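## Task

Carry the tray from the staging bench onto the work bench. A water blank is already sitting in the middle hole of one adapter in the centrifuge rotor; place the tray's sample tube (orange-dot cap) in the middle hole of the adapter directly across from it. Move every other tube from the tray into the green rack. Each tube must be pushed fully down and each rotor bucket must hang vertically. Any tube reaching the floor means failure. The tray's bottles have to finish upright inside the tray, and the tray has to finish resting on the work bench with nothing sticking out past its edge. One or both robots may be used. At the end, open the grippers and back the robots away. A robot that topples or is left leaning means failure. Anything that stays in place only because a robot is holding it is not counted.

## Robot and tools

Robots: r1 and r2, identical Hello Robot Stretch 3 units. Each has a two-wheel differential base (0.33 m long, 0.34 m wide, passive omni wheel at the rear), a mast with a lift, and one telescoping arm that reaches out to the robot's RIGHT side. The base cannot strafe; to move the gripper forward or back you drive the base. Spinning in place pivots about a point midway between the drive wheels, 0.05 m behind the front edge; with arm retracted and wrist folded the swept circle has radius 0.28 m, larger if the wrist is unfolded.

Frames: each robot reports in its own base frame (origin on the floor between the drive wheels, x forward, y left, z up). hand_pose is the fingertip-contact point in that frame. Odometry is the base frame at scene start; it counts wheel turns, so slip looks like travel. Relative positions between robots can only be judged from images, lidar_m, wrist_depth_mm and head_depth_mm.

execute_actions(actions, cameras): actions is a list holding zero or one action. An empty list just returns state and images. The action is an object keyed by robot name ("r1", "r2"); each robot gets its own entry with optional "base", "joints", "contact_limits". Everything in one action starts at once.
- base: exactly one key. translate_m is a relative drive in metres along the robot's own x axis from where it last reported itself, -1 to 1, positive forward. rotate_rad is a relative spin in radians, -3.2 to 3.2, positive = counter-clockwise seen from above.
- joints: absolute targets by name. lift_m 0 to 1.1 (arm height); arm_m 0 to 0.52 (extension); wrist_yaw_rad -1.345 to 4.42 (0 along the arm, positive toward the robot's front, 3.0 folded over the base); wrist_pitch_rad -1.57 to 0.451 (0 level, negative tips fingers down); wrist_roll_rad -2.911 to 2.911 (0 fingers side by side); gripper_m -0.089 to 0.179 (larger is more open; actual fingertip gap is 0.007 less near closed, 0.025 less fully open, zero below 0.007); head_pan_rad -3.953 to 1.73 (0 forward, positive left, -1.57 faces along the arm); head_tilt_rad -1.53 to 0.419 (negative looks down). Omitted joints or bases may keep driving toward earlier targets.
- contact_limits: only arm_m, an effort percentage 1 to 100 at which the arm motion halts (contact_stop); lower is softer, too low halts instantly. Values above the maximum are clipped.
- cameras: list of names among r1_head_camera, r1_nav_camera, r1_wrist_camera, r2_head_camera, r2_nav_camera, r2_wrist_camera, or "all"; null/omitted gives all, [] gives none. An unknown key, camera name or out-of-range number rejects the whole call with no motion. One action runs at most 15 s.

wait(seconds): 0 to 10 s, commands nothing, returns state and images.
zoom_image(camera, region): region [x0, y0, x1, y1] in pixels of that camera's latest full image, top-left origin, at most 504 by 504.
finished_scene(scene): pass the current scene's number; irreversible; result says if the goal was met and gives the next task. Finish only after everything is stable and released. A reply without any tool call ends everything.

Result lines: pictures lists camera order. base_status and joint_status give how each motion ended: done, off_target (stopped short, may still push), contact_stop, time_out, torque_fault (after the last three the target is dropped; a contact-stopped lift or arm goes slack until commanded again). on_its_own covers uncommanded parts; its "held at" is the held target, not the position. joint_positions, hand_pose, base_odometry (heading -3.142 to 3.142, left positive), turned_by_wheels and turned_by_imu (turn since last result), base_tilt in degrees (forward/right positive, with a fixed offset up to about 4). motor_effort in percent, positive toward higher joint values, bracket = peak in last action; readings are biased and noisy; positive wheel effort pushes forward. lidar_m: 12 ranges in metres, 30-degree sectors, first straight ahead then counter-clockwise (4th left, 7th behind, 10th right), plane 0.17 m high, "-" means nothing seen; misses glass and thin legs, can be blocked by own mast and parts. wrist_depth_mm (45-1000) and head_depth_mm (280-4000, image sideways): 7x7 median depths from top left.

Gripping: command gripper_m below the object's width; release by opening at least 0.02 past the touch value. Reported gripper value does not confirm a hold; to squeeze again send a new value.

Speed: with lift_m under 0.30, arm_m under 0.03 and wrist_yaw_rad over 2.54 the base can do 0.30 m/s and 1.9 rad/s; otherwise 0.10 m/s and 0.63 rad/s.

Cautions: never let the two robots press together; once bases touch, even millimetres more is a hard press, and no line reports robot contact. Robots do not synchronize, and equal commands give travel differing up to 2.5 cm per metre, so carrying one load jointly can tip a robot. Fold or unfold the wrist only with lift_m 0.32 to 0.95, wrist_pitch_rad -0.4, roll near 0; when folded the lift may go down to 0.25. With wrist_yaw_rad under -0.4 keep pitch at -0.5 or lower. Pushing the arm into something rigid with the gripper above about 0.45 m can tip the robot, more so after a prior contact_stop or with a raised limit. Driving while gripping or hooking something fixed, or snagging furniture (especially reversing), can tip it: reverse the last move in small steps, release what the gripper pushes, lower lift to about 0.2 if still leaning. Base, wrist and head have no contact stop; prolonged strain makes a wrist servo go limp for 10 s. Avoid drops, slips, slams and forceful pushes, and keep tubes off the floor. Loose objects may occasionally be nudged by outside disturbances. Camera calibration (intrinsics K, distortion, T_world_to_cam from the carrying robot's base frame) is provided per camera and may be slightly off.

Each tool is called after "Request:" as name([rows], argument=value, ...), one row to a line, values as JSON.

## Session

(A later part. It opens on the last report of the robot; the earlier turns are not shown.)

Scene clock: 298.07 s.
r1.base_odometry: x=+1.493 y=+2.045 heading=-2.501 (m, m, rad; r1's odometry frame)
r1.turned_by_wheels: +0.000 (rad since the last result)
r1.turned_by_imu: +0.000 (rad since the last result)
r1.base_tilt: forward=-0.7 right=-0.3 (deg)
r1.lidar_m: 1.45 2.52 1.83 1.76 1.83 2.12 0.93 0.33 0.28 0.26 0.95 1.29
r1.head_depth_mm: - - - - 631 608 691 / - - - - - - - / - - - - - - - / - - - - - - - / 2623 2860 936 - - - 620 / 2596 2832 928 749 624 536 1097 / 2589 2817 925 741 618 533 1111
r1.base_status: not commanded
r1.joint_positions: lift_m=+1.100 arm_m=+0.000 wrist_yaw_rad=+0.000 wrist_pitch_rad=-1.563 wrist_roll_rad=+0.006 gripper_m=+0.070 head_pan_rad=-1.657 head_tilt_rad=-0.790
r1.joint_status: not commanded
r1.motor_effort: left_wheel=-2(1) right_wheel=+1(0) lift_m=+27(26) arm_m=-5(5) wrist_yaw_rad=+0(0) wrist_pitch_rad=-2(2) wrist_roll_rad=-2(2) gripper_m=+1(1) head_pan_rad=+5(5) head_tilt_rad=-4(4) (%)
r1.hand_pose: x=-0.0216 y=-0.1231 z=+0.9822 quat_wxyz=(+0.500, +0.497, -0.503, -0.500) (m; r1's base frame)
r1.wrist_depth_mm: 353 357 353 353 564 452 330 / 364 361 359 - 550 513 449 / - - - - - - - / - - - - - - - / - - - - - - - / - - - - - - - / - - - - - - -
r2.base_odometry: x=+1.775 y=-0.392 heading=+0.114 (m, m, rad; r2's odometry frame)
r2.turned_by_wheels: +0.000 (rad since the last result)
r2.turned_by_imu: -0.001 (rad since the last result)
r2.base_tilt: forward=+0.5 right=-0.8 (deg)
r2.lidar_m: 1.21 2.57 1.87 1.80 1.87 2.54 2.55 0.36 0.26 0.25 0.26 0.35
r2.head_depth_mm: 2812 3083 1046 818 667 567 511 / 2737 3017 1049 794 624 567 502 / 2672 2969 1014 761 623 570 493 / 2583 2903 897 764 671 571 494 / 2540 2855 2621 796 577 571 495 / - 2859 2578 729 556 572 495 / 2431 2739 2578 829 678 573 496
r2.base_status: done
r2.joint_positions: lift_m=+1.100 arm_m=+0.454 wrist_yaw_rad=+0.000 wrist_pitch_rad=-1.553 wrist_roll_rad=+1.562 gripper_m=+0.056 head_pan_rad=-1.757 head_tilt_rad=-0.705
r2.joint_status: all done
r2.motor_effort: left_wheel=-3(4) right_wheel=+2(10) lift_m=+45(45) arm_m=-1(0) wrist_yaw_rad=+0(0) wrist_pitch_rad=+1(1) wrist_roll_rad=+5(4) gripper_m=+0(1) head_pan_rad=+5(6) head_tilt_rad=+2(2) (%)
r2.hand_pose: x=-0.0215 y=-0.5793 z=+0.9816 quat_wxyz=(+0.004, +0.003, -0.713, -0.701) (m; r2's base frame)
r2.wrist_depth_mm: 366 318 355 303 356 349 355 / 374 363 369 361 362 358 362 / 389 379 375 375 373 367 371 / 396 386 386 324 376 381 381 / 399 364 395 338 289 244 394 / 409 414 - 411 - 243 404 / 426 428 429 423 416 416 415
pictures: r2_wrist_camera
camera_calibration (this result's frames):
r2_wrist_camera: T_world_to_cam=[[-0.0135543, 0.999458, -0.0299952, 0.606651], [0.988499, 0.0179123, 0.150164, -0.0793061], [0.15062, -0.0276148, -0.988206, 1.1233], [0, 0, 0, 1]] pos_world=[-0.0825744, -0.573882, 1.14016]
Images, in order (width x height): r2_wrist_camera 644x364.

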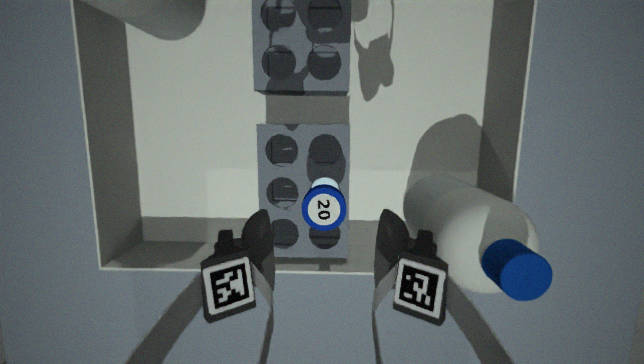

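Request:
execute_actions([
  {"r2":{"base":{"translate_m":-0.003},"joints":{"wrist_roll_rad":0}}},
], cameras=["r2_wrist_camera"])

Request:
execute_actions([
  {"r2":{"joints":{"lift_m":1.03}}},
], cameras=["r2_wrist_camera"])

Scene clock: 301.17 s.
r1.base_odometry: x=+1.493 y=+2.045 heading=-2.501 (m, m, rad; r1's odometry frame)
r1.turned_by_wheels: +0.000 (rad since the last result)
r1.turned_by_imu: +0.000 (rad since the last result)
r1.base_tilt: forward=-0.8 right=-0.2 (deg)
r1.lidar_m: 1.46 2.52 1.83 1.77 1.83 2.12 0.93 0.33 0.28 0.26 0.95 1.29
r1.head_depth_mm: - - - - 632 608 692 / - - - - - - - / - - - - - - - / - - - - - - - / 2608 2851 935 - - - 623 / 2617 2835 929 746 623 536 1096 / 2559 2814 921 741 620 534 1111
r1.base_status: not commanded
r1.joint_positions: lift_m=+1.100 arm_m=+0.000 wrist_yaw_rad=+0.000 wrist_pitch_rad=-1.563 wrist_roll_rad=+0.006 gripper_m=+0.070 head_pan_rad=-1.657 head_tilt_rad=-0.790
r1.joint_status: not commanded
r1.motor_effort: left_wheel=-1(1) right_wheel=+1(1) lift_m=+27(27) arm_m=-6(6) wrist_yaw_rad=+0(0) wrist_pitch_rad=-2(1) wrist_roll_rad=-2(2) gripper_m=+0(1) head_pan_rad=+5(5) head_tilt_rad=-3(4) (%)
r1.hand_pose: x=-0.0216 y=-0.1231 z=+0.9822 quat_wxyz=(+0.500, +0.497, -0.503, -0.500) (m; r1's base frame)
r1.wrist_depth_mm: 355 354 352 351 553 455 333 / 361 364 364 - 554 527 446 / - - - - - - - / - - - - - - - / - - - - - - - / - - - - - - - / - - - - - - -
r2.base_odometry: x=+1.772 y=-0.392 heading=+0.113 (m, m, rad; r2's odometry frame)
r2.turned_by_wheels: +0.000 (rad since the last result)
r2.turned_by_imu: +0.000 (rad since the last result)
r2.base_tilt: forward=+0.7 right=-0.9 (deg)
r2.lidar_m: 1.21 2.58 1.87 1.80 1.87 2.54 2.55 0.35 0.26 0.25 0.26 0.35
r2.head_depth_mm: 2804 3068 1046 816 670 567 510 / 2740 3027 1052 819 623 569 502 / 2663 2970 1011 760 624 570 493 / 2577 2895 894 762 671 571 493 / 2570 2847 2564 751 581 571 495 / - 2868 2579 753 557 572 495 / 2459 2713 2570 828 678 572 496
r2.base_status: done
r2.joint_positions: lift_m=+1.100 arm_m=+0.454 wrist_yaw_rad=+0.000 wrist_pitch_rad=-1.553 wrist_roll_rad=+0.008 gripper_m=+0.056 head_pan_rad=-1.757 head_tilt_rad=-0.705
r2.joint_status: all done
r2.motor_effort: left_wheel=-3(7) right_wheel=+2(5) lift_m=+45(45) arm_m=-1(1) wrist_yaw_rad=+0(1) wrist_pitch_rad=+1(1) wrist_roll_rad=-5(6) gripper_m=+0(0) head_pan_rad=+5(5) head_tilt_rad=+2(1) (%)
r2.hand_pose: x=-0.0216 y=-0.5796 z=+0.9816 quat_wxyz=(+0.502, +0.494, -0.506, -0.498) (m; r2's base frame)
r2.wrist_depth_mm: 365 368 352 355 351 296 283 / 378 371 367 366 366 362 354 / 383 380 380 371 345 334 368 / 398 393 384 319 343 322 381 / 410 404 401 399 390 389 387 / 416 414 - 363 - 398 400 / 429 430 428 273 369 362 414
pictures: r2_wrist_camera
camera_calibration (this result's frames):
r2_wrist_camera: T_world_to_cam=[[-0.999915, 0.00308748, -0.0126882, -0.00888574], [0.00134896, 0.990871, 0.134807, 0.478406], [0.0129886, 0.134778, -0.990791, 1.21699], [0, 0, 0, 1]] pos_world=[-0.0253373, -0.638035, 1.14118]
Images, in order (width x height): r2_wrist_camera 644x364.

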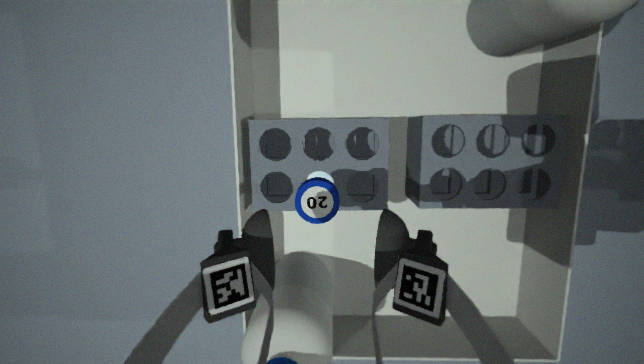

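Scene clock: 302.63 s.
r1.base_odometry: x=+1.493 y=+2.045 heading=-2.501 (m, m, rad; r1's odometry frame)
r1.turned_by_wheels: +0.000 (rad since the last result)
r1.turned_by_imu: +0.000 (rad since the last result)
r1.base_tilt: forward=-0.7 right=-0.2 (deg)
r1.lidar_m: 1.45 2.52 1.84 1.77 1.83 2.12 0.93 0.33 0.28 0.26 0.94 1.29
r1.head_depth_mm: - - - - 631 607 695 / - - - - - - - / - - - - - - - / - - - - - - - / 2614 2832 933 - - - 621 / 2601 2855 929 746 623 536 1091 / 2593 2803 921 741 620 533 1107
r1.base_status: not commanded
r1.joint_positions: lift_m=+1.100 arm_m=+0.000 wrist_yaw_rad=+0.000 wrist_pitch_rad=-1.563 wrist_roll_rad=+0.006 gripper_m=+0.070 head_pan_rad=-1.657 head_tilt_rad=-0.790
r1.joint_status: not commanded
r1.motor_effort: left_wheel=-1(1) right_wheel=+1(1) lift_m=+26(27) arm_m=-5(5) wrist_yaw_rad=+0(1) wrist_pitch_rad=-2(1) wrist_roll_rad=-2(2) gripper_m=+1(1) head_pan_rad=+5(5) head_tilt_rad=-4(3) (%)
r1.hand_pose: x=-0.0216 y=-0.1231 z=+0.9822 quat_wxyz=(+0.500, +0.497, -0.503, -0.500) (m; r1's base frame)
r1.wrist_depth_mm: 356 354 353 353 544 453 330 / 358 360 359 - 555 527 452 / - - - - - - - / - - - - - - - / - - - - - - - / - - - - - - - / - - - - - - -
r2.base_odometry: x=+1.772 y=-0.392 heading=+0.113 (m, m, rad; r2's odometry frame)
r2.turned_by_wheels: +0.000 (rad since the last result)
r2.turned_by_imu: +0.000 (rad since the last result)
r2.base_tilt: forward=+0.8 right=-0.8 (deg)
r2.lidar_m: 1.21 2.57 1.87 1.80 1.86 2.54 2.55 0.35 0.26 0.25 0.26 0.35
r2.head_depth_mm: - - 990 818 670 567 512 / - - 1052 820 624 569 503 / - 3014 1014 760 624 569 493 / 2669 2891 890 763 671 570 494 / - 2809 2576 736 579 571 494 / - - 2473 729 557 572 495 / 2471 2736 2572 828 679 573 496
r2.base_status: not commanded
r2.joint_positions: lift_m=+1.030 arm_m=+0.454 wrist_yaw_rad=+0.000 wrist_pitch_rad=-1.553 wrist_roll_rad=+0.008 gripper_m=+0.056 head_pan_rad=-1.757 head_tilt_rad=-0.705
r2.joint_status: all done
r2.motor_effort: left_wheel=-3(4) right_wheel=+2(2) lift_m=+21(41) arm_m=-1(1) wrist_yaw_rad=+0(1) wrist_pitch_rad=+1(1) wrist_roll_rad=-5(6) gripper_m=+1(0) head_pan_rad=+5(5) head_tilt_rad=+2(1) (%)
r2.hand_pose: x=-0.0216 y=-0.5796 z=+0.9126 quat_wxyz=(+0.502, +0.494, -0.506, -0.498) (m; r2's base frame)
r2.wrist_depth_mm: 295 296 287 292 288 284 248 / 305 307 294 296 294 292 285 / 313 311 283 247 301 275 245 / 327 320 258 253 261 275 245 / 330 329 324 196 316 317 271 / 338 340 - 328 - 325 284 / 352 347 302 272 337 337 298
pictures: r2_wrist_camera
camera_calibration (this result's frames):
r2_wrist_camera: T_world_to_cam=[[-0.999915, 0.00306342, -0.0126878, -0.00977561], [0.00132517, 0.990871, 0.134807, 0.487708], [0.0129849, 0.134778, -0.990791, 1.14862], [0, 0, 0, 1]] pos_world=[-0.0253358, -0.638034, 1.07217]
Images, in order (width x height): r2_wrist_camera 644x364.

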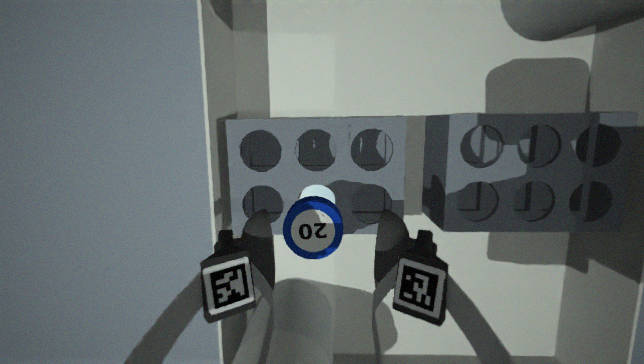

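Request:
execute_actions([
  {"r2":{"base":{"translate_m":0.005},"joints":{"arm_m":0.461}}},
], cameras=[])

Request:
execute_actions([
  {"r2":{"joints":{"lift_m":0.998}}},
], cameras=["r2_wrist_camera"])

Request:
execute_actions([
  {"r2":{"joints":{"gripper_m":0.005}}},
], cameras=[])

Request:
execute_actions([
  {"r2":{"joints":{"lift_m":1.1}}},
], cameras=["r2_wrist_camera"])

Request:
execute_actions([
  {"r2":{"base":{"translate_m":-0.497},"joints":{"arm_m":0.515}}},
], cameras=["r2_wrist_camera"])

Request:
execute_actions([
  {"r2":{"joints":{"lift_m":1.055}}},
], cameras=["r2_wrist_camera","r2_head_camera"])

Scene clock: 306.23 s.
r1.base_odometry: x=+1.493 y=+2.045 heading=-2.501 (m, m, rad; r1's odometry frame)
r1.turned_by_wheels: +0.000 (rad since the last result)
r1.turned_by_imu: +0.000 (rad since the last result)
r1.base_tilt: forward=-0.8 right=-0.3 (deg)
r1.lidar_m: 1.45 2.51 1.83 1.76 1.83 2.12 0.93 0.33 0.28 0.26 0.95 1.29
r1.head_depth_mm: - - - - 629 608 693 / - - - - - - - / - - - - - - - / - - - - - - - / 2623 2885 932 - - - 622 / 2591 2854 928 746 623 536 1092 / 2561 2801 922 741 620 533 1113
r1.base_status: not commanded
r1.joint_positions: lift_m=+1.100 arm_m=+0.000 wrist_yaw_rad=+0.000 wrist_pitch_rad=-1.563 wrist_roll_rad=+0.006 gripper_m=+0.070 head_pan_rad=-1.657 head_tilt_rad=-0.790
r1.joint_status: not commanded
r1.motor_effort: left_wheel=-1(2) right_wheel=+1(1) lift_m=+26(27) arm_m=-5(6) wrist_yaw_rad=-1(0) wrist_pitch_rad=-2(1) wrist_roll_rad=-2(2) gripper_m=+0(3) head_pan_rad=+4(5) head_tilt_rad=-4(4) (%)
r1.hand_pose: x=-0.0216 y=-0.1231 z=+0.9822 quat_wxyz=(+0.500, +0.497, -0.503, -0.500) (m; r1's base frame)
r1.wrist_depth_mm: 354 355 357 356 560 460 333 / 363 364 361 - 570 529 442 / - - - - - - - / - - - - - - - / - - - - - - - / - - - - - - - / - - - - - - -
r2.base_odometry: x=+1.777 y=-0.391 heading=+0.113 (m, m, rad; r2's odometry frame)
r2.turned_by_wheels: +0.000 (rad since the last result)
r2.turned_by_imu: +0.000 (rad since the last result)
r2.base_tilt: forward=+0.5 right=-0.9 (deg)
r2.lidar_m: 1.20 2.57 1.87 1.80 1.86 2.53 2.54 0.36 0.26 0.25 0.26 0.35
r2.head_depth_mm: - - 989 818 670 567 512 / - - 1052 794 629 568 502 / - 2983 1011 761 624 569 494 / 2676 2902 898 772 671 571 494 / - 2832 2567 728 572 571 494 / - - 2489 708 558 572 496 / 2466 2715 2586 829 678 574 497
r2.base_status: done
r2.joint_positions: lift_m=+1.030 arm_m=+0.461 wrist_yaw_rad=+0.000 wrist_pitch_rad=-1.553 wrist_roll_rad=+0.008 gripper_m=+0.056 head_pan_rad=-1.757 head_tilt_rad=-0.705
r2.joint_status: all done
r2.motor_effort: left_wheel=-3(5) right_wheel=+2(8) lift_m=+22(21) arm_m=+4(3) wrist_yaw_rad=+1(0) wrist_pitch_rad=+1(1) wrist_roll_rad=-5(5) gripper_m=+0(0) head_pan_rad=+4(4) head_tilt_rad=+2(1) (%)
r2.hand_pose: x=-0.0216 y=-0.5860 z=+0.9126 quat_wxyz=(+0.502, +0.494, -0.506, -0.498) (m; r2's base frame)
r2.wrist_depth_mm: 298 296 292 290 288 284 230 / 306 301 298 297 294 294 289 / 312 314 301 302 302 298 263 / 323 319 265 254 276 252 248 / 330 327 324 195 317 288 256 / 341 339 - 328 - 328 290 / 349 344 304 273 339 338 292
pictures: none
No camera images: the call's "cameras" was empty. Leave "cameras" out to get every camera's image.

Scene clock: 307.33 s.
r1.base_odometry: x=+1.493 y=+2.045 heading=-2.501 (m, m, rad; r1's odometry frame)
r1.turned_by_wheels: +0.000 (rad since the last result)
r1.turned_by_imu: +0.000 (rad since the last result)
r1.base_tilt: forward=-0.7 right=-0.3 (deg)
r1.lidar_m: 1.46 2.51 1.83 1.76 1.83 2.12 0.93 0.33 0.28 0.26 0.95 1.29
r1.head_depth_mm: - - - - 630 608 691 / - - - - - - - / - - - - - - - / - - - - - - - / 2653 2872 935 - - - 622 / 2607 2823 931 745 622 536 1094 / 2547 2820 918 741 620 534 1111
r1.base_status: not commanded
r1.joint_positions: lift_m=+1.100 arm_m=+0.000 wrist_yaw_rad=+0.000 wrist_pitch_rad=-1.563 wrist_roll_rad=+0.006 gripper_m=+0.070 head_pan_rad=-1.657 head_tilt_rad=-0.790
r1.joint_status: not commanded
r1.motor_effort: left_wheel=-2(1) right_wheel=+0(1) lift_m=+26(27) arm_m=-6(5) wrist_yaw_rad=-1(0) wrist_pitch_rad=-1(1) wrist_roll_rad=-2(2) gripper_m=+0(0) head_pan_rad=+5(5) head_tilt_rad=-3(3) (%)
r1.hand_pose: x=-0.0216 y=-0.1231 z=+0.9822 quat_wxyz=(+0.500, +0.497, -0.503, -0.500) (m; r1's base frame)
r1.wrist_depth_mm: 362 352 352 358 554 452 329 / 363 358 363 - 571 528 445 / - - - - - - - / - - - - - - - / - - - - - - - / - - - - - - - / - - - - - - -
r2.base_odometry: x=+1.777 y=-0.391 heading=+0.113 (m, m, rad; r2's odometry frame)
r2.turned_by_wheels: +0.000 (rad since the last result)
r2.turned_by_imu: +0.000 (rad since the last result)
r2.base_tilt: forward=+0.7 right=-0.9 (deg)
r2.lidar_m: 1.21 2.58 1.88 1.80 1.86 2.54 2.54 0.35 0.26 0.25 0.26 0.35
r2.head_depth_mm: 2783 - - 768 668 566 511 / 2711 - - 792 629 568 502 / 2604 - 939 760 625 569 493 / - 2952 902 770 671 570 494 / - 2909 1021 718 572 571 495 / - - 1020 685 559 573 495 / 2470 2718 2566 828 679 573 496
r2.base_status: not commanded
r2.joint_positions: lift_m=+0.998 arm_m=+0.461 wrist_yaw_rad=+0.000 wrist_pitch_rad=-1.553 wrist_roll_rad=+0.008 gripper_m=+0.056 head_pan_rad=-1.757 head_tilt_rad=-0.705
r2.joint_status: all done
r2.motor_effort: left_wheel=-3(3) right_wheel=+1(2) lift_m=+22(21) arm_m=+4(4) wrist_yaw_rad=+0(0) wrist_pitch_rad=+1(1) wrist_roll_rad=-5(5) gripper_m=+1(1) head_pan_rad=+5(5) head_tilt_rad=+1(2) (%)
r2.hand_pose: x=-0.0216 y=-0.5860 z=+0.8806 quat_wxyz=(+0.502, +0.494, -0.506, -0.498) (m; r2's base frame)
r2.wrist_depth_mm: 265 264 258 259 258 258 231 / 273 270 264 266 264 262 261 / 279 277 235 215 267 243 240 / 287 287 234 220 248 218 216 / 297 293 233 223 279 224 222 / 305 303 - 288 - 292 289 / 314 312 298 273 303 300 288
pictures: r2_wrist_camera
camera_calibration (this result's frames):
r2_wrist_camera: T_world_to_cam=[[-0.999915, 0.00291863, -0.0126854, -0.010249], [0.00118201, 0.990871, 0.134807, 0.498394], [0.012963, 0.13478, -0.990791, 1.11777], [0, 0, 0, 1]] pos_world=[-0.0253269, -0.644468, 1.04016]
Images, in order (width x height): r2_wrist_camera 644x364.

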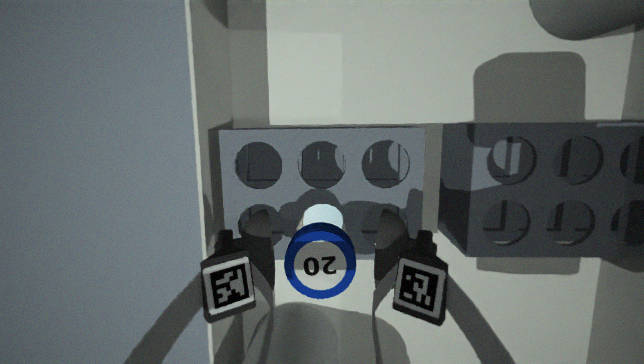

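Scene clock: 308.33 s.
r1.base_odometry: x=+1.493 y=+2.045 heading=-2.501 (m, m, rad; r1's odometry frame)
r1.turned_by_wheels: +0.000 (rad since the last result)
r1.turned_by_imu: +0.000 (rad since the last result)
r1.base_tilt: forward=-0.7 right=-0.3 (deg)
r1.lidar_m: 1.45 2.52 1.84 1.77 1.83 2.12 0.93 0.33 0.28 0.26 0.94 1.29
r1.head_depth_mm: - - - - 631 608 692 / - - - - - - - / - - - - - - - / - - - - - - - / 2629 2830 938 - - - 620 / 2605 2844 926 745 622 536 1095 / 2589 2844 923 739 619 533 1107
r1.base_status: not commanded
r1.joint_positions: lift_m=+1.100 arm_m=+0.000 wrist_yaw_rad=+0.000 wrist_pitch_rad=-1.563 wrist_roll_rad=+0.006 gripper_m=+0.070 head_pan_rad=-1.657 head_tilt_rad=-0.790
r1.joint_status: not commanded
r1.motor_effort: left_wheel=-1(2) right_wheel=+1(0) lift_m=+26(26) arm_m=-6(6) wrist_yaw_rad=+0(0) wrist_pitch_rad=-1(2) wrist_roll_rad=-2(2) gripper_m=+2(2) head_pan_rad=+5(5) head_tilt_rad=-4(4) (%)
r1.hand_pose: x=-0.0216 y=-0.1231 z=+0.9822 quat_wxyz=(+0.500, +0.497, -0.503, -0.500) (m; r1's base frame)
r1.wrist_depth_mm: 353 356 349 354 546 446 331 / 365 359 360 - 565 534 450 / - - - - - - - / - - - - - - - / - - - - - - - / - - - - - - - / - - - - - - -
r2.base_odometry: x=+1.777 y=-0.391 heading=+0.113 (m, m, rad; r2's odometry frame)
r2.turned_by_wheels: +0.000 (rad since the last result)
r2.turned_by_imu: +0.000 (rad since the last result)
r2.base_tilt: forward=+0.6 right=-0.8 (deg)
r2.lidar_m: 1.21 2.57 1.87 1.80 1.86 2.54 2.55 0.36 0.26 0.25 0.26 0.35
r2.head_depth_mm: 2771 - - 768 669 567 512 / 2699 - - 794 628 569 502 / 2621 - 939 759 624 570 494 / - 2951 904 772 671 571 494 / - 2906 1020 708 572 571 494 / - - 1003 717 558 571 496 / 2462 2715 2571 829 677 574 496
r2.base_status: not commanded
r2.joint_positions: lift_m=+0.998 arm_m=+0.461 wrist_yaw_rad=+0.000 wrist_pitch_rad=-1.553 wrist_roll_rad=+0.008 gripper_m=+0.006 head_pan_rad=-1.757 head_tilt_rad=-0.705
r2.joint_status: all done
r2.motor_effort: left_wheel=-3(4) right_wheel=+2(2) lift_m=+21(22) arm_m=+3(3) wrist_yaw_rad=-1(0) wrist_pitch_rad=+1(1) wrist_roll_rad=-5(5) gripper_m=-13(98) head_pan_rad=+5(5) head_tilt_rad=+1(2) (%)
r2.hand_pose: x=-0.0216 y=-0.5860 z=+0.8806 quat_wxyz=(+0.502, +0.494, -0.506, -0.498) (m; r2's base frame)
r2.wrist_depth_mm: 266 263 256 260 259 257 230 / 273 271 265 267 265 263 262 / 281 277 234 215 268 242 241 / 289 289 232 219 248 217 219 / 299 295 231 164 279 226 222 / 303 304 299 164 - 292 289 / 311 312 265 274 305 300 289
pictures: none
No camera images: the call's "cameras" was empty. Leave "cameras" out to get every camera's image.

Scene clock: 310.10 s.
r1.base_odometry: x=+1.493 y=+2.045 heading=-2.501 (m, m, rad; r1's odometry frame)
r1.turned_by_wheels: +0.000 (rad since the last result)
r1.turned_by_imu: +0.000 (rad since the last result)
r1.base_tilt: forward=-0.8 right=-0.3 (deg)
r1.lidar_m: 1.45 2.52 1.83 1.76 1.83 2.12 0.93 0.33 0.28 0.26 0.95 1.29
r1.head_depth_mm: - - - - 630 607 694 / - - - - - - - / - - - - - - - / - - - - - - - / 2612 2854 937 - - - 620 / 2577 2832 931 746 622 536 1094 / 2572 2784 922 740 620 532 1110
r1.base_status: not commanded
r1.joint_positions: lift_m=+1.100 arm_m=+0.000 wrist_yaw_rad=+0.000 wrist_pitch_rad=-1.563 wrist_roll_rad=+0.006 gripper_m=+0.070 head_pan_rad=-1.657 head_tilt_rad=-0.790
r1.joint_status: not commanded
r1.motor_effort: left_wheel=-1(1) right_wheel=+1(1) lift_m=+26(26) arm_m=-5(5) wrist_yaw_rad=+0(0) wrist_pitch_rad=-2(2) wrist_roll_rad=-2(2) gripper_m=+1(1) head_pan_rad=+4(5) head_tilt_rad=-4(4) (%)
r1.hand_pose: x=-0.0216 y=-0.1231 z=+0.9822 quat_wxyz=(+0.500, +0.497, -0.503, -0.500) (m; r1's base frame)
r1.wrist_depth_mm: 354 356 352 355 552 457 333 / 363 364 356 - 558 534 447 / - - - - - - - / - - - - - - - / - - - - - - - / - - - - - - - / - - - - - - -
r2.base_odometry: x=+1.777 y=-0.391 heading=+0.113 (m, m, rad; r2's odometry frame)
r2.turned_by_wheels: +0.000 (rad since the last result)
r2.turned_by_imu: +0.000 (rad since the last result)
r2.base_tilt: forward=+0.6 right=-1.0 (deg)
r2.lidar_m: 1.21 2.58 1.88 1.80 1.87 2.54 2.54 0.36 0.26 0.25 0.26 0.35
r2.head_depth_mm: 2784 3078 1046 817 670 567 510 / 2725 3037 1049 794 627 568 503 / 2675 2968 1010 760 625 569 493 / 2595 2905 900 771 671 571 494 / 2585 2875 2571 729 571 571 495 / - 2888 2591 729 559 573 496 / 2462 2742 2575 829 677 573 496
r2.base_status: not commanded
r2.joint_positions: lift_m=+1.099 arm_m=+0.461 wrist_yaw_rad=+0.000 wrist_pitch_rad=-1.553 wrist_roll_rad=+0.008 gripper_m=+0.006 head_pan_rad=-1.757 head_tilt_rad=-0.705
r2.joint_status: all done
r2.motor_effort: left_wheel=-3(3) right_wheel=+2(2) lift_m=+46(49) arm_m=+4(4) wrist_yaw_rad=+0(0) wrist_pitch_rad=+1(1) wrist_roll_rad=-5(5) gripper_m=-14(13) head_pan_rad=+5(5) head_tilt_rad=+1(1) (%)
r2.hand_pose: x=-0.0216 y=-0.5860 z=+0.9816 quat_wxyz=(+0.502, +0.494, -0.506, -0.498) (m; r2's base frame)
r2.wrist_depth_mm: 362 363 361 354 357 293 230 / 373 377 369 364 368 361 336 / 387 381 379 371 369 362 367 / 398 393 382 324 360 324 379 / 404 403 398 163 389 394 395 / 417 414 413 164 - 402 396 / 430 430 424 274 383 377 415
pictures: r2_wrist_camera
camera_calibration (this result's frames):
r2_wrist_camera: T_world_to_cam=[[-0.999915, 0.00291892, -0.0126854, -0.00896763], [0.0011823, 0.990871, 0.134807, 0.48478], [0.0129631, 0.13478, -0.990791, 1.21784], [0, 0, 0, 1]] pos_world=[-0.0253269, -0.64447, 1.14116]
Images, in order (width x height): r2_wrist_camera 644x364.

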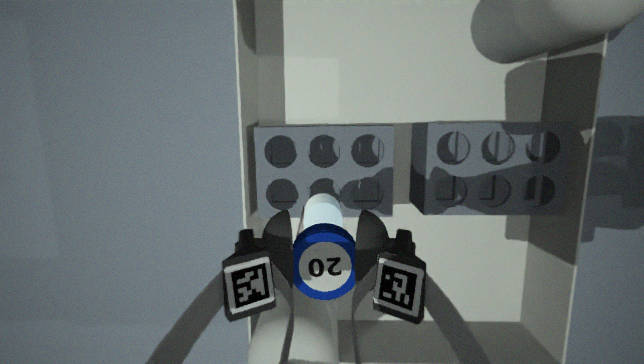

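Scene clock: 316.30 s.
r1.base_odometry: x=+1.493 y=+2.045 heading=-2.501 (m, m, rad; r1's odometry frame)
r1.turned_by_wheels: +0.000 (rad since the last result)
r1.turned_by_imu: +0.000 (rad since the last result)
r1.base_tilt: forward=-0.7 right=-0.3 (deg)
r1.lidar_m: 1.45 2.52 1.83 1.77 1.83 2.12 0.93 0.33 0.28 0.26 0.95 1.29
r1.head_depth_mm: - - - - 629 608 694 / - - - - - - - / - - - - - - - / - - - - - - - / 2609 2860 935 - - - 621 / 2599 2819 930 747 624 536 1093 / 2590 2831 923 740 620 534 1109
r1.base_status: not commanded
r1.joint_positions: lift_m=+1.100 arm_m=+0.000 wrist_yaw_rad=+0.000 wrist_pitch_rad=-1.563 wrist_roll_rad=+0.006 gripper_m=+0.070 head_pan_rad=-1.657 head_tilt_rad=-0.790
r1.joint_status: not commanded
r1.motor_effort: left_wheel=-1(2) right_wheel=+0(1) lift_m=+26(27) arm_m=-6(5) wrist_yaw_rad=-1(1) wrist_pitch_rad=-1(2) wrist_roll_rad=-2(2) gripper_m=+0(1) head_pan_rad=+5(5) head_tilt_rad=-4(4) (%)
r1.hand_pose: x=-0.0216 y=-0.1231 z=+0.9822 quat_wxyz=(+0.500, +0.497, -0.503, -0.500) (m; r1's base frame)
r1.wrist_depth_mm: 356 356 353 356 553 449 329 / 364 366 361 - 568 533 451 / - - - - - - - / - - - - - - - / - - - - - - - / - - - - - - - / - - - - - - -
r2.base_odometry: x=+1.283 y=-0.448 heading=+0.113 (m, m, rad; r2's odometry frame)
r2.turned_by_wheels: +0.000 (rad since the last result)
r2.turned_by_imu: +0.001 (rad since the last result)
r2.base_tilt: forward=+0.7 right=-0.7 (deg)
r2.lidar_m: 0.96 2.56 1.87 1.80 1.86 2.54 2.05 0.35 0.26 0.25 0.26 0.36
r2.head_depth_mm: 2806 3083 2528 1974 669 568 521 / 2739 3040 2532 847 671 568 502 / 2669 2970 2538 821 674 569 494 / 2619 2912 1057 736 674 570 493 / 2567 2859 2547 756 674 572 495 / - 2848 1020 827 675 572 495 / 2452 2733 2596 829 678 574 496
r2.base_status: done
r2.joint_positions: lift_m=+1.099 arm_m=+0.515 wrist_yaw_rad=+0.000 wrist_pitch_rad=-1.553 wrist_roll_rad=+0.008 gripper_m=+0.006 head_pan_rad=-1.757 head_tilt_rad=-0.705
r2.joint_status: all done
r2.motor_effort: left_wheel=-3(8) right_wheel=+2(4) lift_m=+46(46) arm_m=+4(4) wrist_yaw_rad=+0(0) wrist_pitch_rad=+1(1) wrist_roll_rad=-5(5) gripper_m=-13(14) head_pan_rad=+4(5) head_tilt_rad=+1(1) (%)
r2.hand_pose: x=-0.0216 y=-0.6400 z=+0.9816 quat_wxyz=(+0.503, +0.494, -0.506, -0.498) (m; r2's base frame)
r2.wrist_depth_mm: 351 365 359 358 359 354 354 / 343 371 371 365 366 366 365 / 340 380 378 378 377 374 374 / 354 393 389 386 349 383 - / 352 401 398 163 270 390 - / 381 415 409 164 - 410 - / 392 426 426 421 420 417 -
pictures: r2_wrist_camera
camera_calibration (this result's frames):
r2_wrist_camera: T_world_to_cam=[[-0.999916, 0.00258607, -0.0126795, -0.00902831], [0.00085348, 0.990874, 0.134789, 0.538303], [0.0129124, 0.134767, -0.990793, 1.22511], [0, 0, 0, 1]] pos_world=[-0.0253061, -0.698471, 1.14116]
Images, in order (width x height): r2_wrist_camera 644x364.

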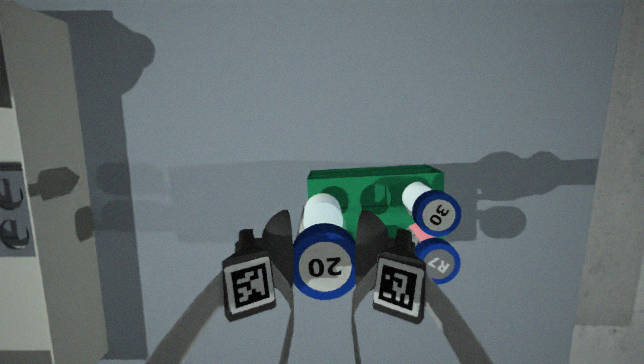

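Scene clock: 317.53 s.
r1.base_odometry: x=+1.493 y=+2.045 heading=-2.501 (m, m, rad; r1's odometry frame)
r1.turned_by_wheels: +0.000 (rad since the last result)
r1.turned_by_imu: +0.000 (rad since the last result)
r1.base_tilt: forward=-0.7 right=-0.3 (deg)
r1.lidar_m: 1.45 2.52 1.83 1.76 1.83 2.12 0.93 0.33 0.28 0.26 0.94 1.29
r1.head_depth_mm: - - - - 632 608 693 / - - - - - - - / - - - - - - - / - - - - - - - / 2606 2830 933 - - - 622 / 2574 2853 931 748 623 535 1092 / 2578 2827 922 742 621 534 1106
r1.base_status: not commanded
r1.joint_positions: lift_m=+1.100 arm_m=+0.000 wrist_yaw_rad=+0.000 wrist_pitch_rad=-1.563 wrist_roll_rad=+0.006 gripper_m=+0.070 head_pan_rad=-1.657 head_tilt_rad=-0.790
r1.joint_status: not commanded
r1.motor_effort: left_wheel=-1(2) right_wheel=+0(2) lift_m=+26(27) arm_m=-6(6) wrist_yaw_rad=-1(1) wrist_pitch_rad=-2(1) wrist_roll_rad=-2(2) gripper_m=+1(0) head_pan_rad=+5(5) head_tilt_rad=-4(3) (%)
r1.hand_pose: x=-0.0216 y=-0.1231 z=+0.9822 quat_wxyz=(+0.500, +0.497, -0.503, -0.500) (m; r1's base frame)
r1.wrist_depth_mm: 356 353 352 353 557 452 332 / 361 360 364 - 553 524 448 / - - - - - - - / - - - - - - - / - - - - - - - / - - - - - - - / - - - - - - -
r2.base_odometry: x=+1.283 y=-0.448 heading=+0.113 (m, m, rad; r2's odometry frame)
r2.turned_by_wheels: +0.000 (rad since the last result)
r2.turned_by_imu: +0.000 (rad since the last result)
r2.base_tilt: forward=+0.7 right=-0.9 (deg)
r2.lidar_m: 0.96 2.57 1.87 1.80 1.86 2.54 2.05 0.35 0.26 0.25 0.26 0.36
r2.head_depth_mm: - 3142 2521 1986 669 568 520 / - 3008 2537 847 670 569 502 / 2715 2982 2545 820 672 570 493 / 2625 2921 1055 737 675 571 494 / 2613 2839 2565 753 676 571 494 / - - 2688 804 678 572 496 / 2475 2704 2585 830 677 573 496
r2.base_status: not commanded
r2.joint_positions: lift_m=+1.055 arm_m=+0.515 wrist_yaw_rad=+0.000 wrist_pitch_rad=-1.553 wrist_roll_rad=+0.008 gripper_m=+0.006 head_pan_rad=-1.757 head_tilt_rad=-0.705
r2.joint_status: all done
r2.motor_effort: left_wheel=-3(3) right_wheel=+2(2) lift_m=+22(43) arm_m=+4(3) wrist_yaw_rad=+0(0) wrist_pitch_rad=+1(1) wrist_roll_rad=-5(5) gripper_m=-13(14) head_pan_rad=+6(5) head_tilt_rad=+1(0) (%)
r2.hand_pose: x=-0.0216 y=-0.6400 z=+0.9376 quat_wxyz=(+0.503, +0.494, -0.506, -0.498) (m; r2's base frame)
r2.wrist_depth_mm: 322 319 315 319 315 311 312 / 329 325 323 324 322 321 315 / 335 337 335 333 330 327 329 / 338 344 344 338 308 338 337 / 342 355 353 163 275 345 343 / 346 364 361 163 - 355 359 / 345 380 374 370 370 371 369
pictures: r2_head_camera (sideways: a quarter turn clockwise sets it upright), r2_wrist_camera
camera_calibration (this result's frames):
r2_head_camera: T_world_to_cam=[[0.143698, 0.607991, -0.780831, 1.02831], [0.975443, -0.220101, 0.0081321, -0.0145792], [-0.166918, -0.762825, -0.624689, 0.766812], [0, 0, 0, 1]] pos_world=[-0.00555057, -0.0434689, 1.28207]
r2_wrist_camera: T_world_to_cam=[[-0.999916, 0.00258662, -0.0126795, -0.00958581], [0.000854019, 0.990874, 0.134789, 0.544234], [0.0129125, 0.134767, -0.990793, 1.18152], [0, 0, 0, 1]] pos_world=[-0.0253061, -0.698472, 1.09716]
Images, in order (width x height): r2_head_camera 896x504, r2_wrist_camera 644x364.

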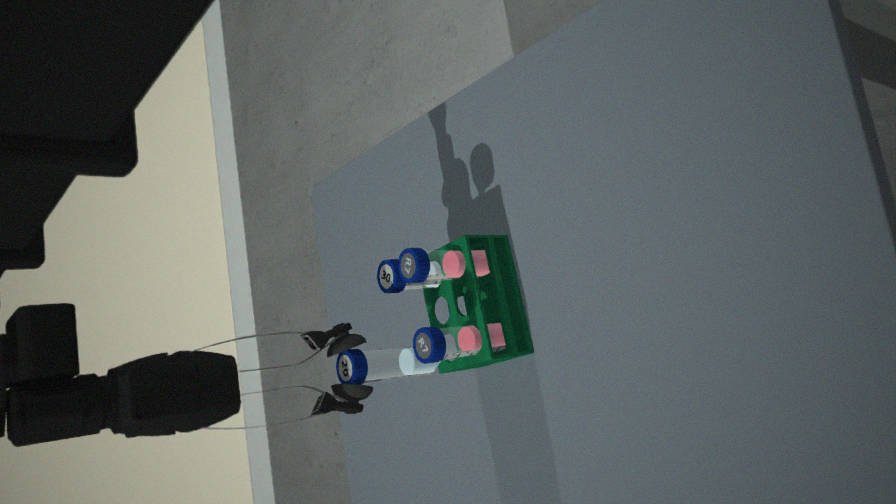

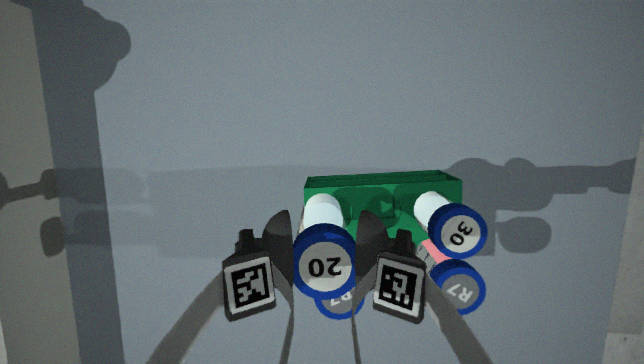

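Request:
execute_actions([
  {"r2":{"base":{"translate_m":-0.007}}},
], cameras=["r2_wrist_camera"])

Request:
execute_actions([
  {"r2":{"joints":{"lift_m":1.025}}},
], cameras=["r2_wrist_camera","r2_head_camera"])

Scene clock: 319.87 s.
r1.base_odometry: x=+1.493 y=+2.045 heading=-2.501 (m, m, rad; r1's odometry frame)
r1.turned_by_wheels: +0.000 (rad since the last result)
r1.turned_by_imu: +0.000 (rad since the last result)
r1.base_tilt: forward=-0.8 right=-0.4 (deg)
r1.lidar_m: 1.45 2.51 1.84 1.76 1.83 2.12 0.93 0.33 0.28 0.26 0.95 1.29
r1.head_depth_mm: - - - - 629 609 694 / - - - - - - - / - - - - - - - / - - - - - - - / 2609 2847 937 - - - 621 / 2594 2840 930 746 623 535 1093 / 2568 2802 922 743 622 533 1109
r1.base_status: not commanded
r1.joint_positions: lift_m=+1.100 arm_m=+0.000 wrist_yaw_rad=+0.000 wrist_pitch_rad=-1.563 wrist_roll_rad=+0.006 gripper_m=+0.070 head_pan_rad=-1.657 head_tilt_rad=-0.790
r1.joint_status: not commanded
r1.motor_effort: left_wheel=-1(1) right_wheel=+1(1) lift_m=+27(27) arm_m=-5(5) wrist_yaw_rad=+0(0) wrist_pitch_rad=-1(1) wrist_roll_rad=-2(2) gripper_m=+1(0) head_pan_rad=+5(5) head_tilt_rad=-4(4) (%)
r1.hand_pose: x=-0.0216 y=-0.1231 z=+0.9822 quat_wxyz=(+0.500, +0.497, -0.503, -0.500) (m; r1's base frame)
r1.wrist_depth_mm: 355 353 351 356 554 456 328 / 364 361 360 - 554 531 447 / - - - - - - - / - - - - - - - / - - - - - - - / - - - - - - - / - - - - - - -
r2.base_odometry: x=+1.276 y=-0.448 heading=+0.113 (m, m, rad; r2's odometry frame)
r2.turned_by_wheels: +0.000 (rad since the last result)
r2.turned_by_imu: +0.000 (rad since the last result)
r2.base_tilt: forward=+0.7 right=-0.7 (deg)
r2.lidar_m: 0.96 2.56 1.87 1.80 1.86 2.54 2.05 0.35 0.26 0.25 0.26 0.36
r2.head_depth_mm: - 3147 2529 1976 689 567 521 / - 3052 2555 876 671 569 503 / 2741 3012 2560 820 673 569 493 / 2636 2906 1055 745 673 570 494 / 2621 2848 2570 755 675 571 494 / - - 2692 803 677 572 496 / 2493 2719 2573 831 680 573 496
r2.base_status: done
r2.joint_positions: lift_m=+1.055 arm_m=+0.515 wrist_yaw_rad=+0.000 wrist_pitch_rad=-1.553 wrist_roll_rad=+0.008 gripper_m=+0.006 head_pan_rad=-1.757 head_tilt_rad=-0.705
r2.joint_status: not commanded
r2.motor_effort: left_wheel=-3(8) right_wheel=+2(5) lift_m=+21(21) arm_m=+4(4) wrist_yaw_rad=+0(0) wrist_pitch_rad=+1(1) wrist_roll_rad=-5(5) gripper_m=-13(13) head_pan_rad=+5(5) head_tilt_rad=+1(2) (%)
r2.hand_pose: x=-0.0216 y=-0.6400 z=+0.9376 quat_wxyz=(+0.503, +0.494, -0.506, -0.498) (m; r2's base frame)
r2.wrist_depth_mm: 326 320 317 318 314 314 312 / 332 328 329 322 321 324 314 / 334 333 335 333 332 330 332 / 345 346 345 336 314 337 334 / 345 358 352 163 223 345 345 / 353 368 360 164 - 356 363 / 355 378 377 369 373 367 369
pictures: r2_wrist_camera
camera_calibration (this result's frames):
r2_wrist_camera: T_world_to_cam=[[-0.999916, 0.00258722, -0.0126796, -0.00958541], [0.000854621, 0.990874, 0.134789, 0.544235], [0.0129126, 0.134767, -0.990793, 1.18152], [0, 0, 0, 1]] pos_world=[-0.0253062, -0.698472, 1.09716]
Images, in order (width x height): r2_wrist_camera 644x364.

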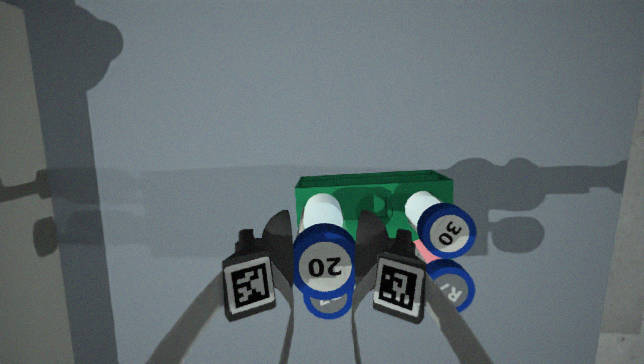

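Scene clock: 320.93 s.
r1.base_odometry: x=+1.493 y=+2.045 heading=-2.501 (m, m, rad; r1's odometry frame)
r1.turned_by_wheels: +0.000 (rad since the last result)
r1.turned_by_imu: +0.000 (rad since the last result)
r1.base_tilt: forward=-0.8 right=-0.3 (deg)
r1.lidar_m: 1.45 2.52 1.84 1.76 1.83 2.12 0.93 0.33 0.28 0.26 0.95 1.29
r1.head_depth_mm: - - - - 631 608 693 / - - - - - - - / - - - - - - - / - - - - - - - / 2646 2875 935 - - - 622 / 2592 2821 929 746 625 536 1095 / 2567 2806 922 741 619 533 1106
r1.base_status: not commanded
r1.joint_positions: lift_m=+1.100 arm_m=+0.000 wrist_yaw_rad=+0.000 wrist_pitch_rad=-1.563 wrist_roll_rad=+0.006 gripper_m=+0.070 head_pan_rad=-1.657 head_tilt_rad=-0.790
r1.joint_status: not commanded
r1.motor_effort: left_wheel=-2(1) right_wheel=+0(0) lift_m=+26(26) arm_m=-5(5) wrist_yaw_rad=+0(0) wrist_pitch_rad=-1(1) wrist_roll_rad=-2(2) gripper_m=+1(1) head_pan_rad=+5(5) head_tilt_rad=-3(4) (%)
r1.hand_pose: x=-0.0216 y=-0.1231 z=+0.9822 quat_wxyz=(+0.500, +0.497, -0.503, -0.500) (m; r1's base frame)
r1.wrist_depth_mm: 354 357 352 351 544 456 335 / 366 362 363 - 563 522 442 / - - - - - - - / - - - - - - - / - - - - - - - / - - - - - - - / - - - - - - -
r2.base_odometry: x=+1.276 y=-0.448 heading=+0.113 (m, m, rad; r2's odometry frame)
r2.turned_by_wheels: +0.000 (rad since the last result)
r2.turned_by_imu: +0.000 (rad since the last result)
r2.base_tilt: forward=+0.7 right=-0.8 (deg)
r2.lidar_m: 0.96 2.57 1.87 1.79 1.86 2.53 2.04 0.35 0.26 0.25 0.26 0.36
r2.head_depth_mm: 2678 - 2333 1983 687 567 521 / - - 2545 875 671 569 502 / - 3007 2541 821 673 569 493 / - 2900 1053 745 674 571 494 / - 2826 2568 754 676 572 495 / - - 2554 803 677 571 495 / 2465 2715 2576 829 678 572 496
r2.base_status: not commanded
r2.joint_positions: lift_m=+1.025 arm_m=+0.515 wrist_yaw_rad=+0.000 wrist_pitch_rad=-1.553 wrist_roll_rad=+0.008 gripper_m=+0.006 head_pan_rad=-1.757 head_tilt_rad=-0.705
r2.joint_status: all done
r2.motor_effort: left_wheel=-3(3) right_wheel=+2(2) lift_m=+21(22) arm_m=+4(3) wrist_yaw_rad=+0(1) wrist_pitch_rad=+1(1) wrist_roll_rad=-5(5) gripper_m=-13(12) head_pan_rad=+5(5) head_tilt_rad=+1(1) (%)
r2.hand_pose: x=-0.0216 y=-0.6400 z=+0.9076 quat_wxyz=(+0.503, +0.494, -0.506, -0.498) (m; r2's base frame)
r2.wrist_depth_mm: 292 290 292 288 287 282 285 / 301 295 297 296 293 291 289 / 307 305 301 304 298 297 298 / 316 313 314 305 282 304 304 / 324 323 322 164 245 313 313 / 336 333 331 163 - 320 324 / 340 342 342 339 334 334 334
pictures: r2_head_camera (sideways: a quarter turn clockwise sets it upright), r2_wrist_camera
camera_calibration (this result's frames):
r2_head_camera: T_world_to_cam=[[0.143698, 0.607991, -0.780831, 1.02831], [0.975443, -0.220101, 0.0081321, -0.0145792], [-0.166918, -0.762825, -0.624689, 0.766811], [0, 0, 0, 1]] pos_world=[-0.00555058, -0.0434689, 1.28207]
r2_wrist_camera: T_world_to_cam=[[-0.999916, 0.00258433, -0.0126795, -0.00996761], [0.000851756, 0.990874, 0.134789, 0.548277], [0.0129122, 0.134767, -0.990793, 1.1518], [0, 0, 0, 1]] pos_world=[-0.025306, -0.698473, 1.06717]
Images, in order (width x height): r2_head_camera 896x504, r2_wrist_camera 644x364.

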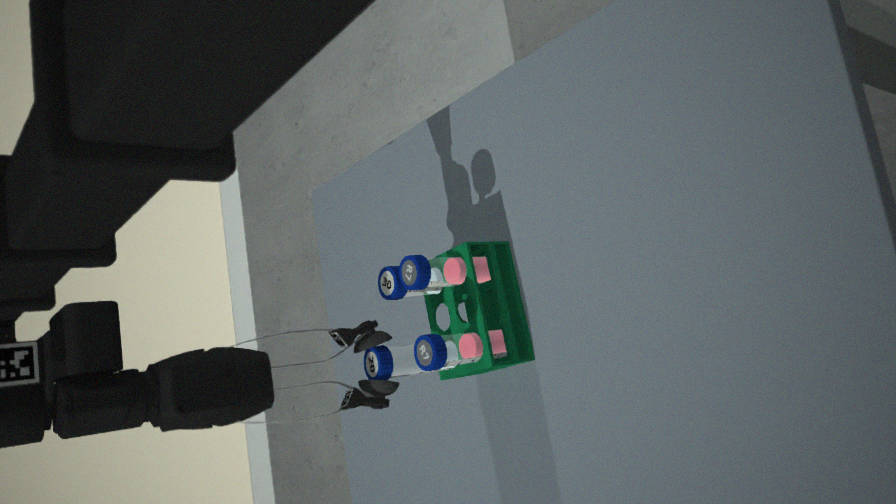

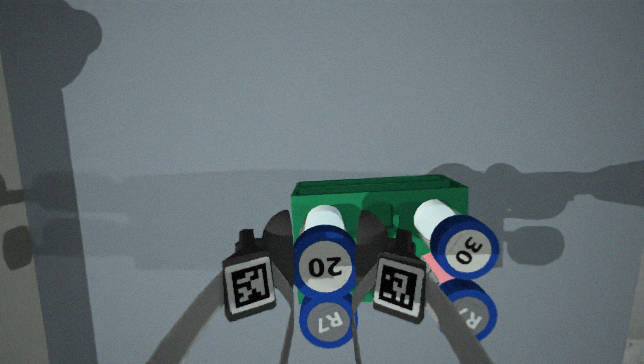

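Request:
execute_actions([
  {"r2":{"joints":{"lift_m":1.005}}},
], cameras=["r2_wrist_camera"])

Request:
execute_actions([
  {"r2":{"joints":{"gripper_m":0.056}}},
], cameras=[])

Request:
execute_actions([
  {"r2":{"joints":{"lift_m":1.1}},"r1":{"base":{"translate_m":0.3}}},
], cameras=["r2_wrist_camera","r2_head_camera"])

Scene clock: 323.77 s.
r1.base_odometry: x=+1.493 y=+2.045 heading=-2.501 (m, m, rad; r1's odometry frame)
r1.turned_by_wheels: +0.000 (rad since the last result)
r1.turned_by_imu: +0.000 (rad since the last result)
r1.base_tilt: forward=-0.7 right=-0.3 (deg)
r1.lidar_m: 1.45 2.52 1.83 1.77 1.83 2.12 0.93 0.33 0.27 0.26 0.95 1.29
r1.head_depth_mm: - - - - 630 608 693 / - - - - - - - / - - - - - - - / - - - - - - - / 2615 2871 935 - - - 622 / 2598 2832 929 746 622 537 1092 / 2576 2797 923 740 620 533 1111
r1.base_status: not commanded
r1.joint_positions: lift_m=+1.100 arm_m=+0.000 wrist_yaw_rad=+0.000 wrist_pitch_rad=-1.563 wrist_roll_rad=+0.006 gripper_m=+0.070 head_pan_rad=-1.657 head_tilt_rad=-0.790
r1.joint_status: not commanded
r1.motor_effort: left_wheel=-2(1) right_wheel=+0(0) lift_m=+26(27) arm_m=-5(5) wrist_yaw_rad=+0(1) wrist_pitch_rad=-1(1) wrist_roll_rad=-2(2) gripper_m=+0(1) head_pan_rad=+5(5) head_tilt_rad=-3(3) (%)
r1.hand_pose: x=-0.0216 y=-0.1231 z=+0.9822 quat_wxyz=(+0.500, +0.497, -0.503, -0.500) (m; r1's base frame)
r1.wrist_depth_mm: 352 351 354 360 549 450 333 / 366 364 357 - 567 525 445 / - - - - - - - / - - - - - - - / - - - - - - - / - - - - - - - / - - - - - - -
r2.base_odometry: x=+1.276 y=-0.448 heading=+0.113 (m, m, rad; r2's odometry frame)
r2.turned_by_wheels: +0.000 (rad since the last result)
r2.turned_by_imu: +0.000 (rad since the last result)
r2.base_tilt: forward=+0.7 right=-0.7 (deg)
r2.lidar_m: 0.95 2.56 1.87 1.80 1.86 2.53 2.04 0.35 0.26 0.25 0.26 0.36
r2.head_depth_mm: 2783 - - 1923 687 566 521 / 2687 - 2358 875 671 568 502 / 2585 - 2359 823 671 569 493 / - 2923 1057 745 674 570 494 / - 2855 2557 732 676 571 495 / - - 2481 803 676 572 495 / 2458 2711 2572 831 679 573 497
r2.base_status: not commanded
r2.joint_positions: lift_m=+1.005 arm_m=+0.515 wrist_yaw_rad=+0.000 wrist_pitch_rad=-1.553 wrist_roll_rad=+0.008 gripper_m=+0.006 head_pan_rad=-1.757 head_tilt_rad=-0.705
r2.joint_status: all done
r2.motor_effort: left_wheel=-3(2) right_wheel=+2(2) lift_m=+22(23) arm_m=+3(3) wrist_yaw_rad=-1(1) wrist_pitch_rad=+1(1) wrist_roll_rad=-5(5) gripper_m=-13(12) head_pan_rad=+5(4) head_tilt_rad=+1(1) (%)
r2.hand_pose: x=-0.0216 y=-0.6400 z=+0.8876 quat_wxyz=(+0.503, +0.494, -0.506, -0.498) (m; r2's base frame)
r2.wrist_depth_mm: 273 269 270 267 271 265 263 / 281 278 274 276 272 271 272 / 284 285 285 282 280 278 278 / 295 298 290 287 284 286 286 / 303 303 298 163 226 290 294 / 311 309 308 163 - 179 301 / 317 320 320 181 315 305 308
pictures: r2_wrist_camera
camera_calibration (this result's frames):
r2_wrist_camera: T_world_to_cam=[[-0.999916, 0.00258308, -0.0126795, -0.0102222], [0.000850511, 0.990874, 0.134789, 0.550974], [0.012912, 0.134767, -0.990793, 1.13198], [0, 0, 0, 1]] pos_world=[-0.025306, -0.698473, 1.04716]
Images, in order (width x height): r2_wrist_camera 644x364.

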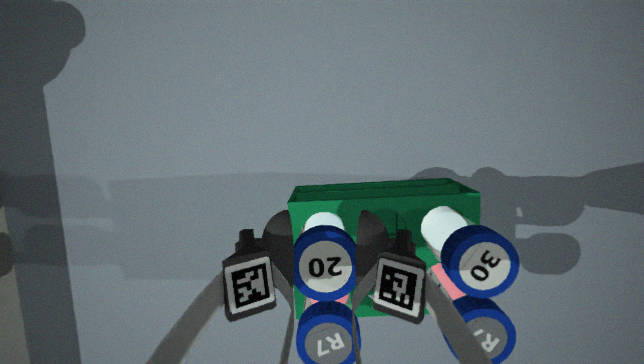

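Scene clock: 324.77 s.
r1.base_odometry: x=+1.493 y=+2.045 heading=-2.501 (m, m, rad; r1's odometry frame)
r1.turned_by_wheels: +0.000 (rad since the last result)
r1.turned_by_imu: +0.000 (rad since the last result)
r1.base_tilt: forward=-0.7 right=-0.3 (deg)
r1.lidar_m: 1.45 2.52 1.83 1.77 1.83 2.12 0.93 0.33 0.28 0.26 0.95 1.30
r1.head_depth_mm: - - - - 631 608 693 / - - - - - - - / - - - - - - - / - - - - - - - / 2614 2859 932 - - - 622 / 2599 2846 930 745 623 536 1097 / 2596 2810 922 741 622 534 1109
r1.base_status: not commanded
r1.joint_positions: lift_m=+1.100 arm_m=+0.000 wrist_yaw_rad=+0.000 wrist_pitch_rad=-1.563 wrist_roll_rad=+0.006 gripper_m=+0.070 head_pan_rad=-1.657 head_tilt_rad=-0.790
r1.joint_status: not commanded
r1.motor_effort: left_wheel=-2(1) right_wheel=+1(2) lift_m=+26(27) arm_m=-5(6) wrist_yaw_rad=+0(0) wrist_pitch_rad=-1(1) wrist_roll_rad=-2(2) gripper_m=+2(1) head_pan_rad=+5(5) head_tilt_rad=-4(4) (%)
r1.hand_pose: x=-0.0216 y=-0.1231 z=+0.9822 quat_wxyz=(+0.500, +0.497, -0.503, -0.500) (m; r1's base frame)
r1.wrist_depth_mm: 349 355 355 355 553 455 331 / 360 364 363 - 578 533 454 / - - - - - - - / - - - - - - - / - - - - - - - / - - - - - - - / - - - - - - -
r2.base_odometry: x=+1.276 y=-0.448 heading=+0.113 (m, m, rad; r2's odometry frame)
r2.turned_by_wheels: +0.000 (rad since the last result)
r2.turned_by_imu: +0.000 (rad since the last result)
r2.base_tilt: forward=+0.6 right=-0.8 (deg)
r2.lidar_m: 0.96 2.56 1.87 1.80 1.86 2.54 2.04 0.35 0.26 0.25 0.26 0.36
r2.head_depth_mm: 2774 - - 1924 688 567 521 / 2686 - 2329 874 671 570 502 / 2583 - 2352 821 672 570 494 / - 2948 1056 746 674 569 494 / - 2857 2590 732 676 571 495 / - - 2520 802 676 572 495 / 2485 2729 2566 828 678 573 495
r2.base_status: not commanded
r2.joint_positions: lift_m=+1.005 arm_m=+0.515 wrist_yaw_rad=+0.000 wrist_pitch_rad=-1.553 wrist_roll_rad=+0.008 gripper_m=+0.056 head_pan_rad=-1.757 head_tilt_rad=-0.705
r2.joint_status: all done
r2.motor_effort: left_wheel=-3(3) right_wheel=+2(2) lift_m=+22(22) arm_m=+3(3) wrist_yaw_rad=+0(0) wrist_pitch_rad=+1(1) wrist_roll_rad=-5(5) gripper_m=+1(93) head_pan_rad=+5(5) head_tilt_rad=+2(1) (%)
r2.hand_pose: x=-0.0216 y=-0.6400 z=+0.8876 quat_wxyz=(+0.503, +0.494, -0.506, -0.498) (m; r2's base frame)
r2.wrist_depth_mm: 273 273 269 270 268 263 264 / 278 277 276 275 273 271 270 / 287 284 284 283 282 279 277 / 295 293 291 287 286 288 285 / 307 303 296 235 227 294 295 / 312 310 - 176 - 176 300 / 320 322 320 181 312 307 309
pictures: none
No camera images: the call's "cameras" was empty. Leave "cameras" out to get every camera's image.

Scene clock: 329.00 s.
r1.base_odometry: x=+1.252 y=+1.866 heading=-2.501 (m, m, rad; r1's odometry frame)
r1.turned_by_wheels: +0.000 (rad since the last result)
r1.turned_by_imu: +0.002 (rad since the last result)
r1.base_tilt: forward=-0.7 right=-0.4 (deg)
r1.lidar_m: 1.16 2.51 1.84 1.77 1.83 2.42 0.92 0.37 0.37 0.91 0.94 1.17
r1.head_depth_mm: - - - - 642 561 1066 / - - - - - - - / - - - - - - - / - - - - - - - / 2650 2854 934 - - - 509 / 2575 2835 930 746 624 536 1098 / 2591 2806 922 743 619 534 1110
r1.base_status: done
r1.joint_positions: lift_m=+1.100 arm_m=+0.000 wrist_yaw_rad=+0.000 wrist_pitch_rad=-1.563 wrist_roll_rad=+0.006 gripper_m=+0.070 head_pan_rad=-1.657 head_tilt_rad=-0.790
r1.joint_status: not commanded
r1.motor_effort: left_wheel=-2(1) right_wheel=+1(4) lift_m=+27(26) arm_m=-6(5) wrist_yaw_rad=+0(1) wrist_pitch_rad=-1(1) wrist_roll_rad=-2(2) gripper_m=+0(2) head_pan_rad=+5(5) head_tilt_rad=-3(4) (%)
r1.hand_pose: x=-0.0216 y=-0.1231 z=+0.9822 quat_wxyz=(+0.500, +0.497, -0.503, -0.500) (m; r1's base frame)
r1.wrist_depth_mm: 356 356 354 354 351 349 349 / 359 365 362 362 363 360 367 / - - - - - - - / - - - - - - - / - - - - - - - / - - - - - - - / - - - - - - -
r2.base_odometry: x=+1.276 y=-0.448 heading=+0.113 (m, m, rad; r2's odometry frame)
r2.turned_by_wheels: +0.000 (rad since the last result)
r2.turned_by_imu: +0.000 (rad since the last result)
r2.base_tilt: forward=+0.8 right=-0.7 (deg)
r2.lidar_m: 0.95 2.57 1.87 1.80 1.86 2.53 2.04 0.35 0.26 0.25 0.26 0.36
r2.head_depth_mm: 2788 3089 2536 1984 687 567 522 / 2738 3009 2535 873 672 569 502 / 2684 2970 2554 820 674 569 493 / 2597 2926 1059 746 674 569 494 / 2576 2842 2558 732 677 571 494 / - 2842 2475 802 677 572 495 / 2439 2742 2578 832 678 573 496
r2.base_status: not commanded
r2.joint_positions: lift_m=+1.099 arm_m=+0.515 wrist_yaw_rad=+0.000 wrist_pitch_rad=-1.553 wrist_roll_rad=+0.008 gripper_m=+0.056 head_pan_rad=-1.757 head_tilt_rad=-0.705
r2.joint_status: all done
r2.motor_effort: left_wheel=-3(3) right_wheel=+2(2) lift_m=+45(48) arm_m=+4(4) wrist_yaw_rad=+0(0) wrist_pitch_rad=+1(0) wrist_roll_rad=-5(5) gripper_m=-2(0) head_pan_rad=+5(5) head_tilt_rad=+1(1) (%)
r2.hand_pose: x=-0.0216 y=-0.6400 z=+0.9816 quat_wxyz=(+0.503, +0.494, -0.506, -0.498) (m; r2's base frame)
r2.wrist_depth_mm: 361 364 359 364 357 354 354 / 354 374 373 370 368 363 362 / 352 388 385 377 373 376 - / 350 394 387 384 353 381 - / 362 404 401 331 332 392 - / 381 414 - 411 - 406 - / 392 426 425 421 425 414 -
pictures: r2_head_camera (sideways: a quarter turn clockwise sets it upright), r2_wrist_camera
camera_calibration (this result's frames):
r2_head_camera: T_world_to_cam=[[0.143698, 0.607991, -0.780831, 1.02831], [0.975443, -0.220101, 0.0081321, -0.0145792], [-0.166918, -0.762825, -0.624689, 0.766811], [0, 0, 0, 1]] pos_world=[-0.00555058, -0.0434689, 1.28207]
r2_wrist_camera: T_world_to_cam=[[-0.999916, 0.0025862, -0.0126795, -0.00902806], [0.0008536, 0.990874, 0.134789, 0.538303], [0.0129124, 0.134767, -0.990793, 1.22512], [0, 0, 0, 1]] pos_world=[-0.0253061, -0.698473, 1.14117]
Images, in order (width x height): r2_head_camera 896x504, r2_wrist_camera 644x364.

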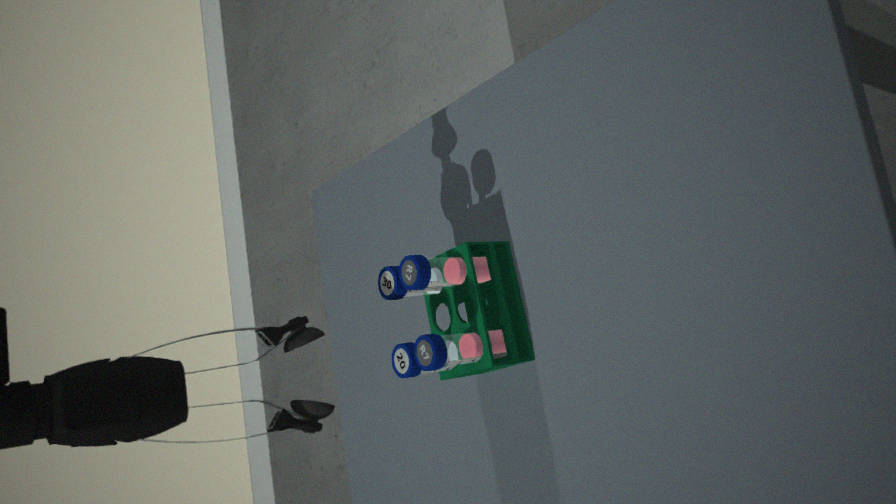

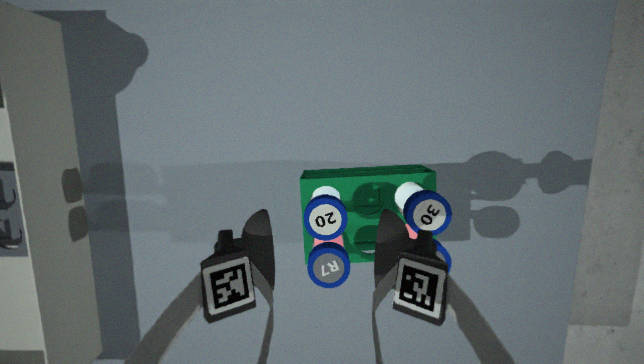

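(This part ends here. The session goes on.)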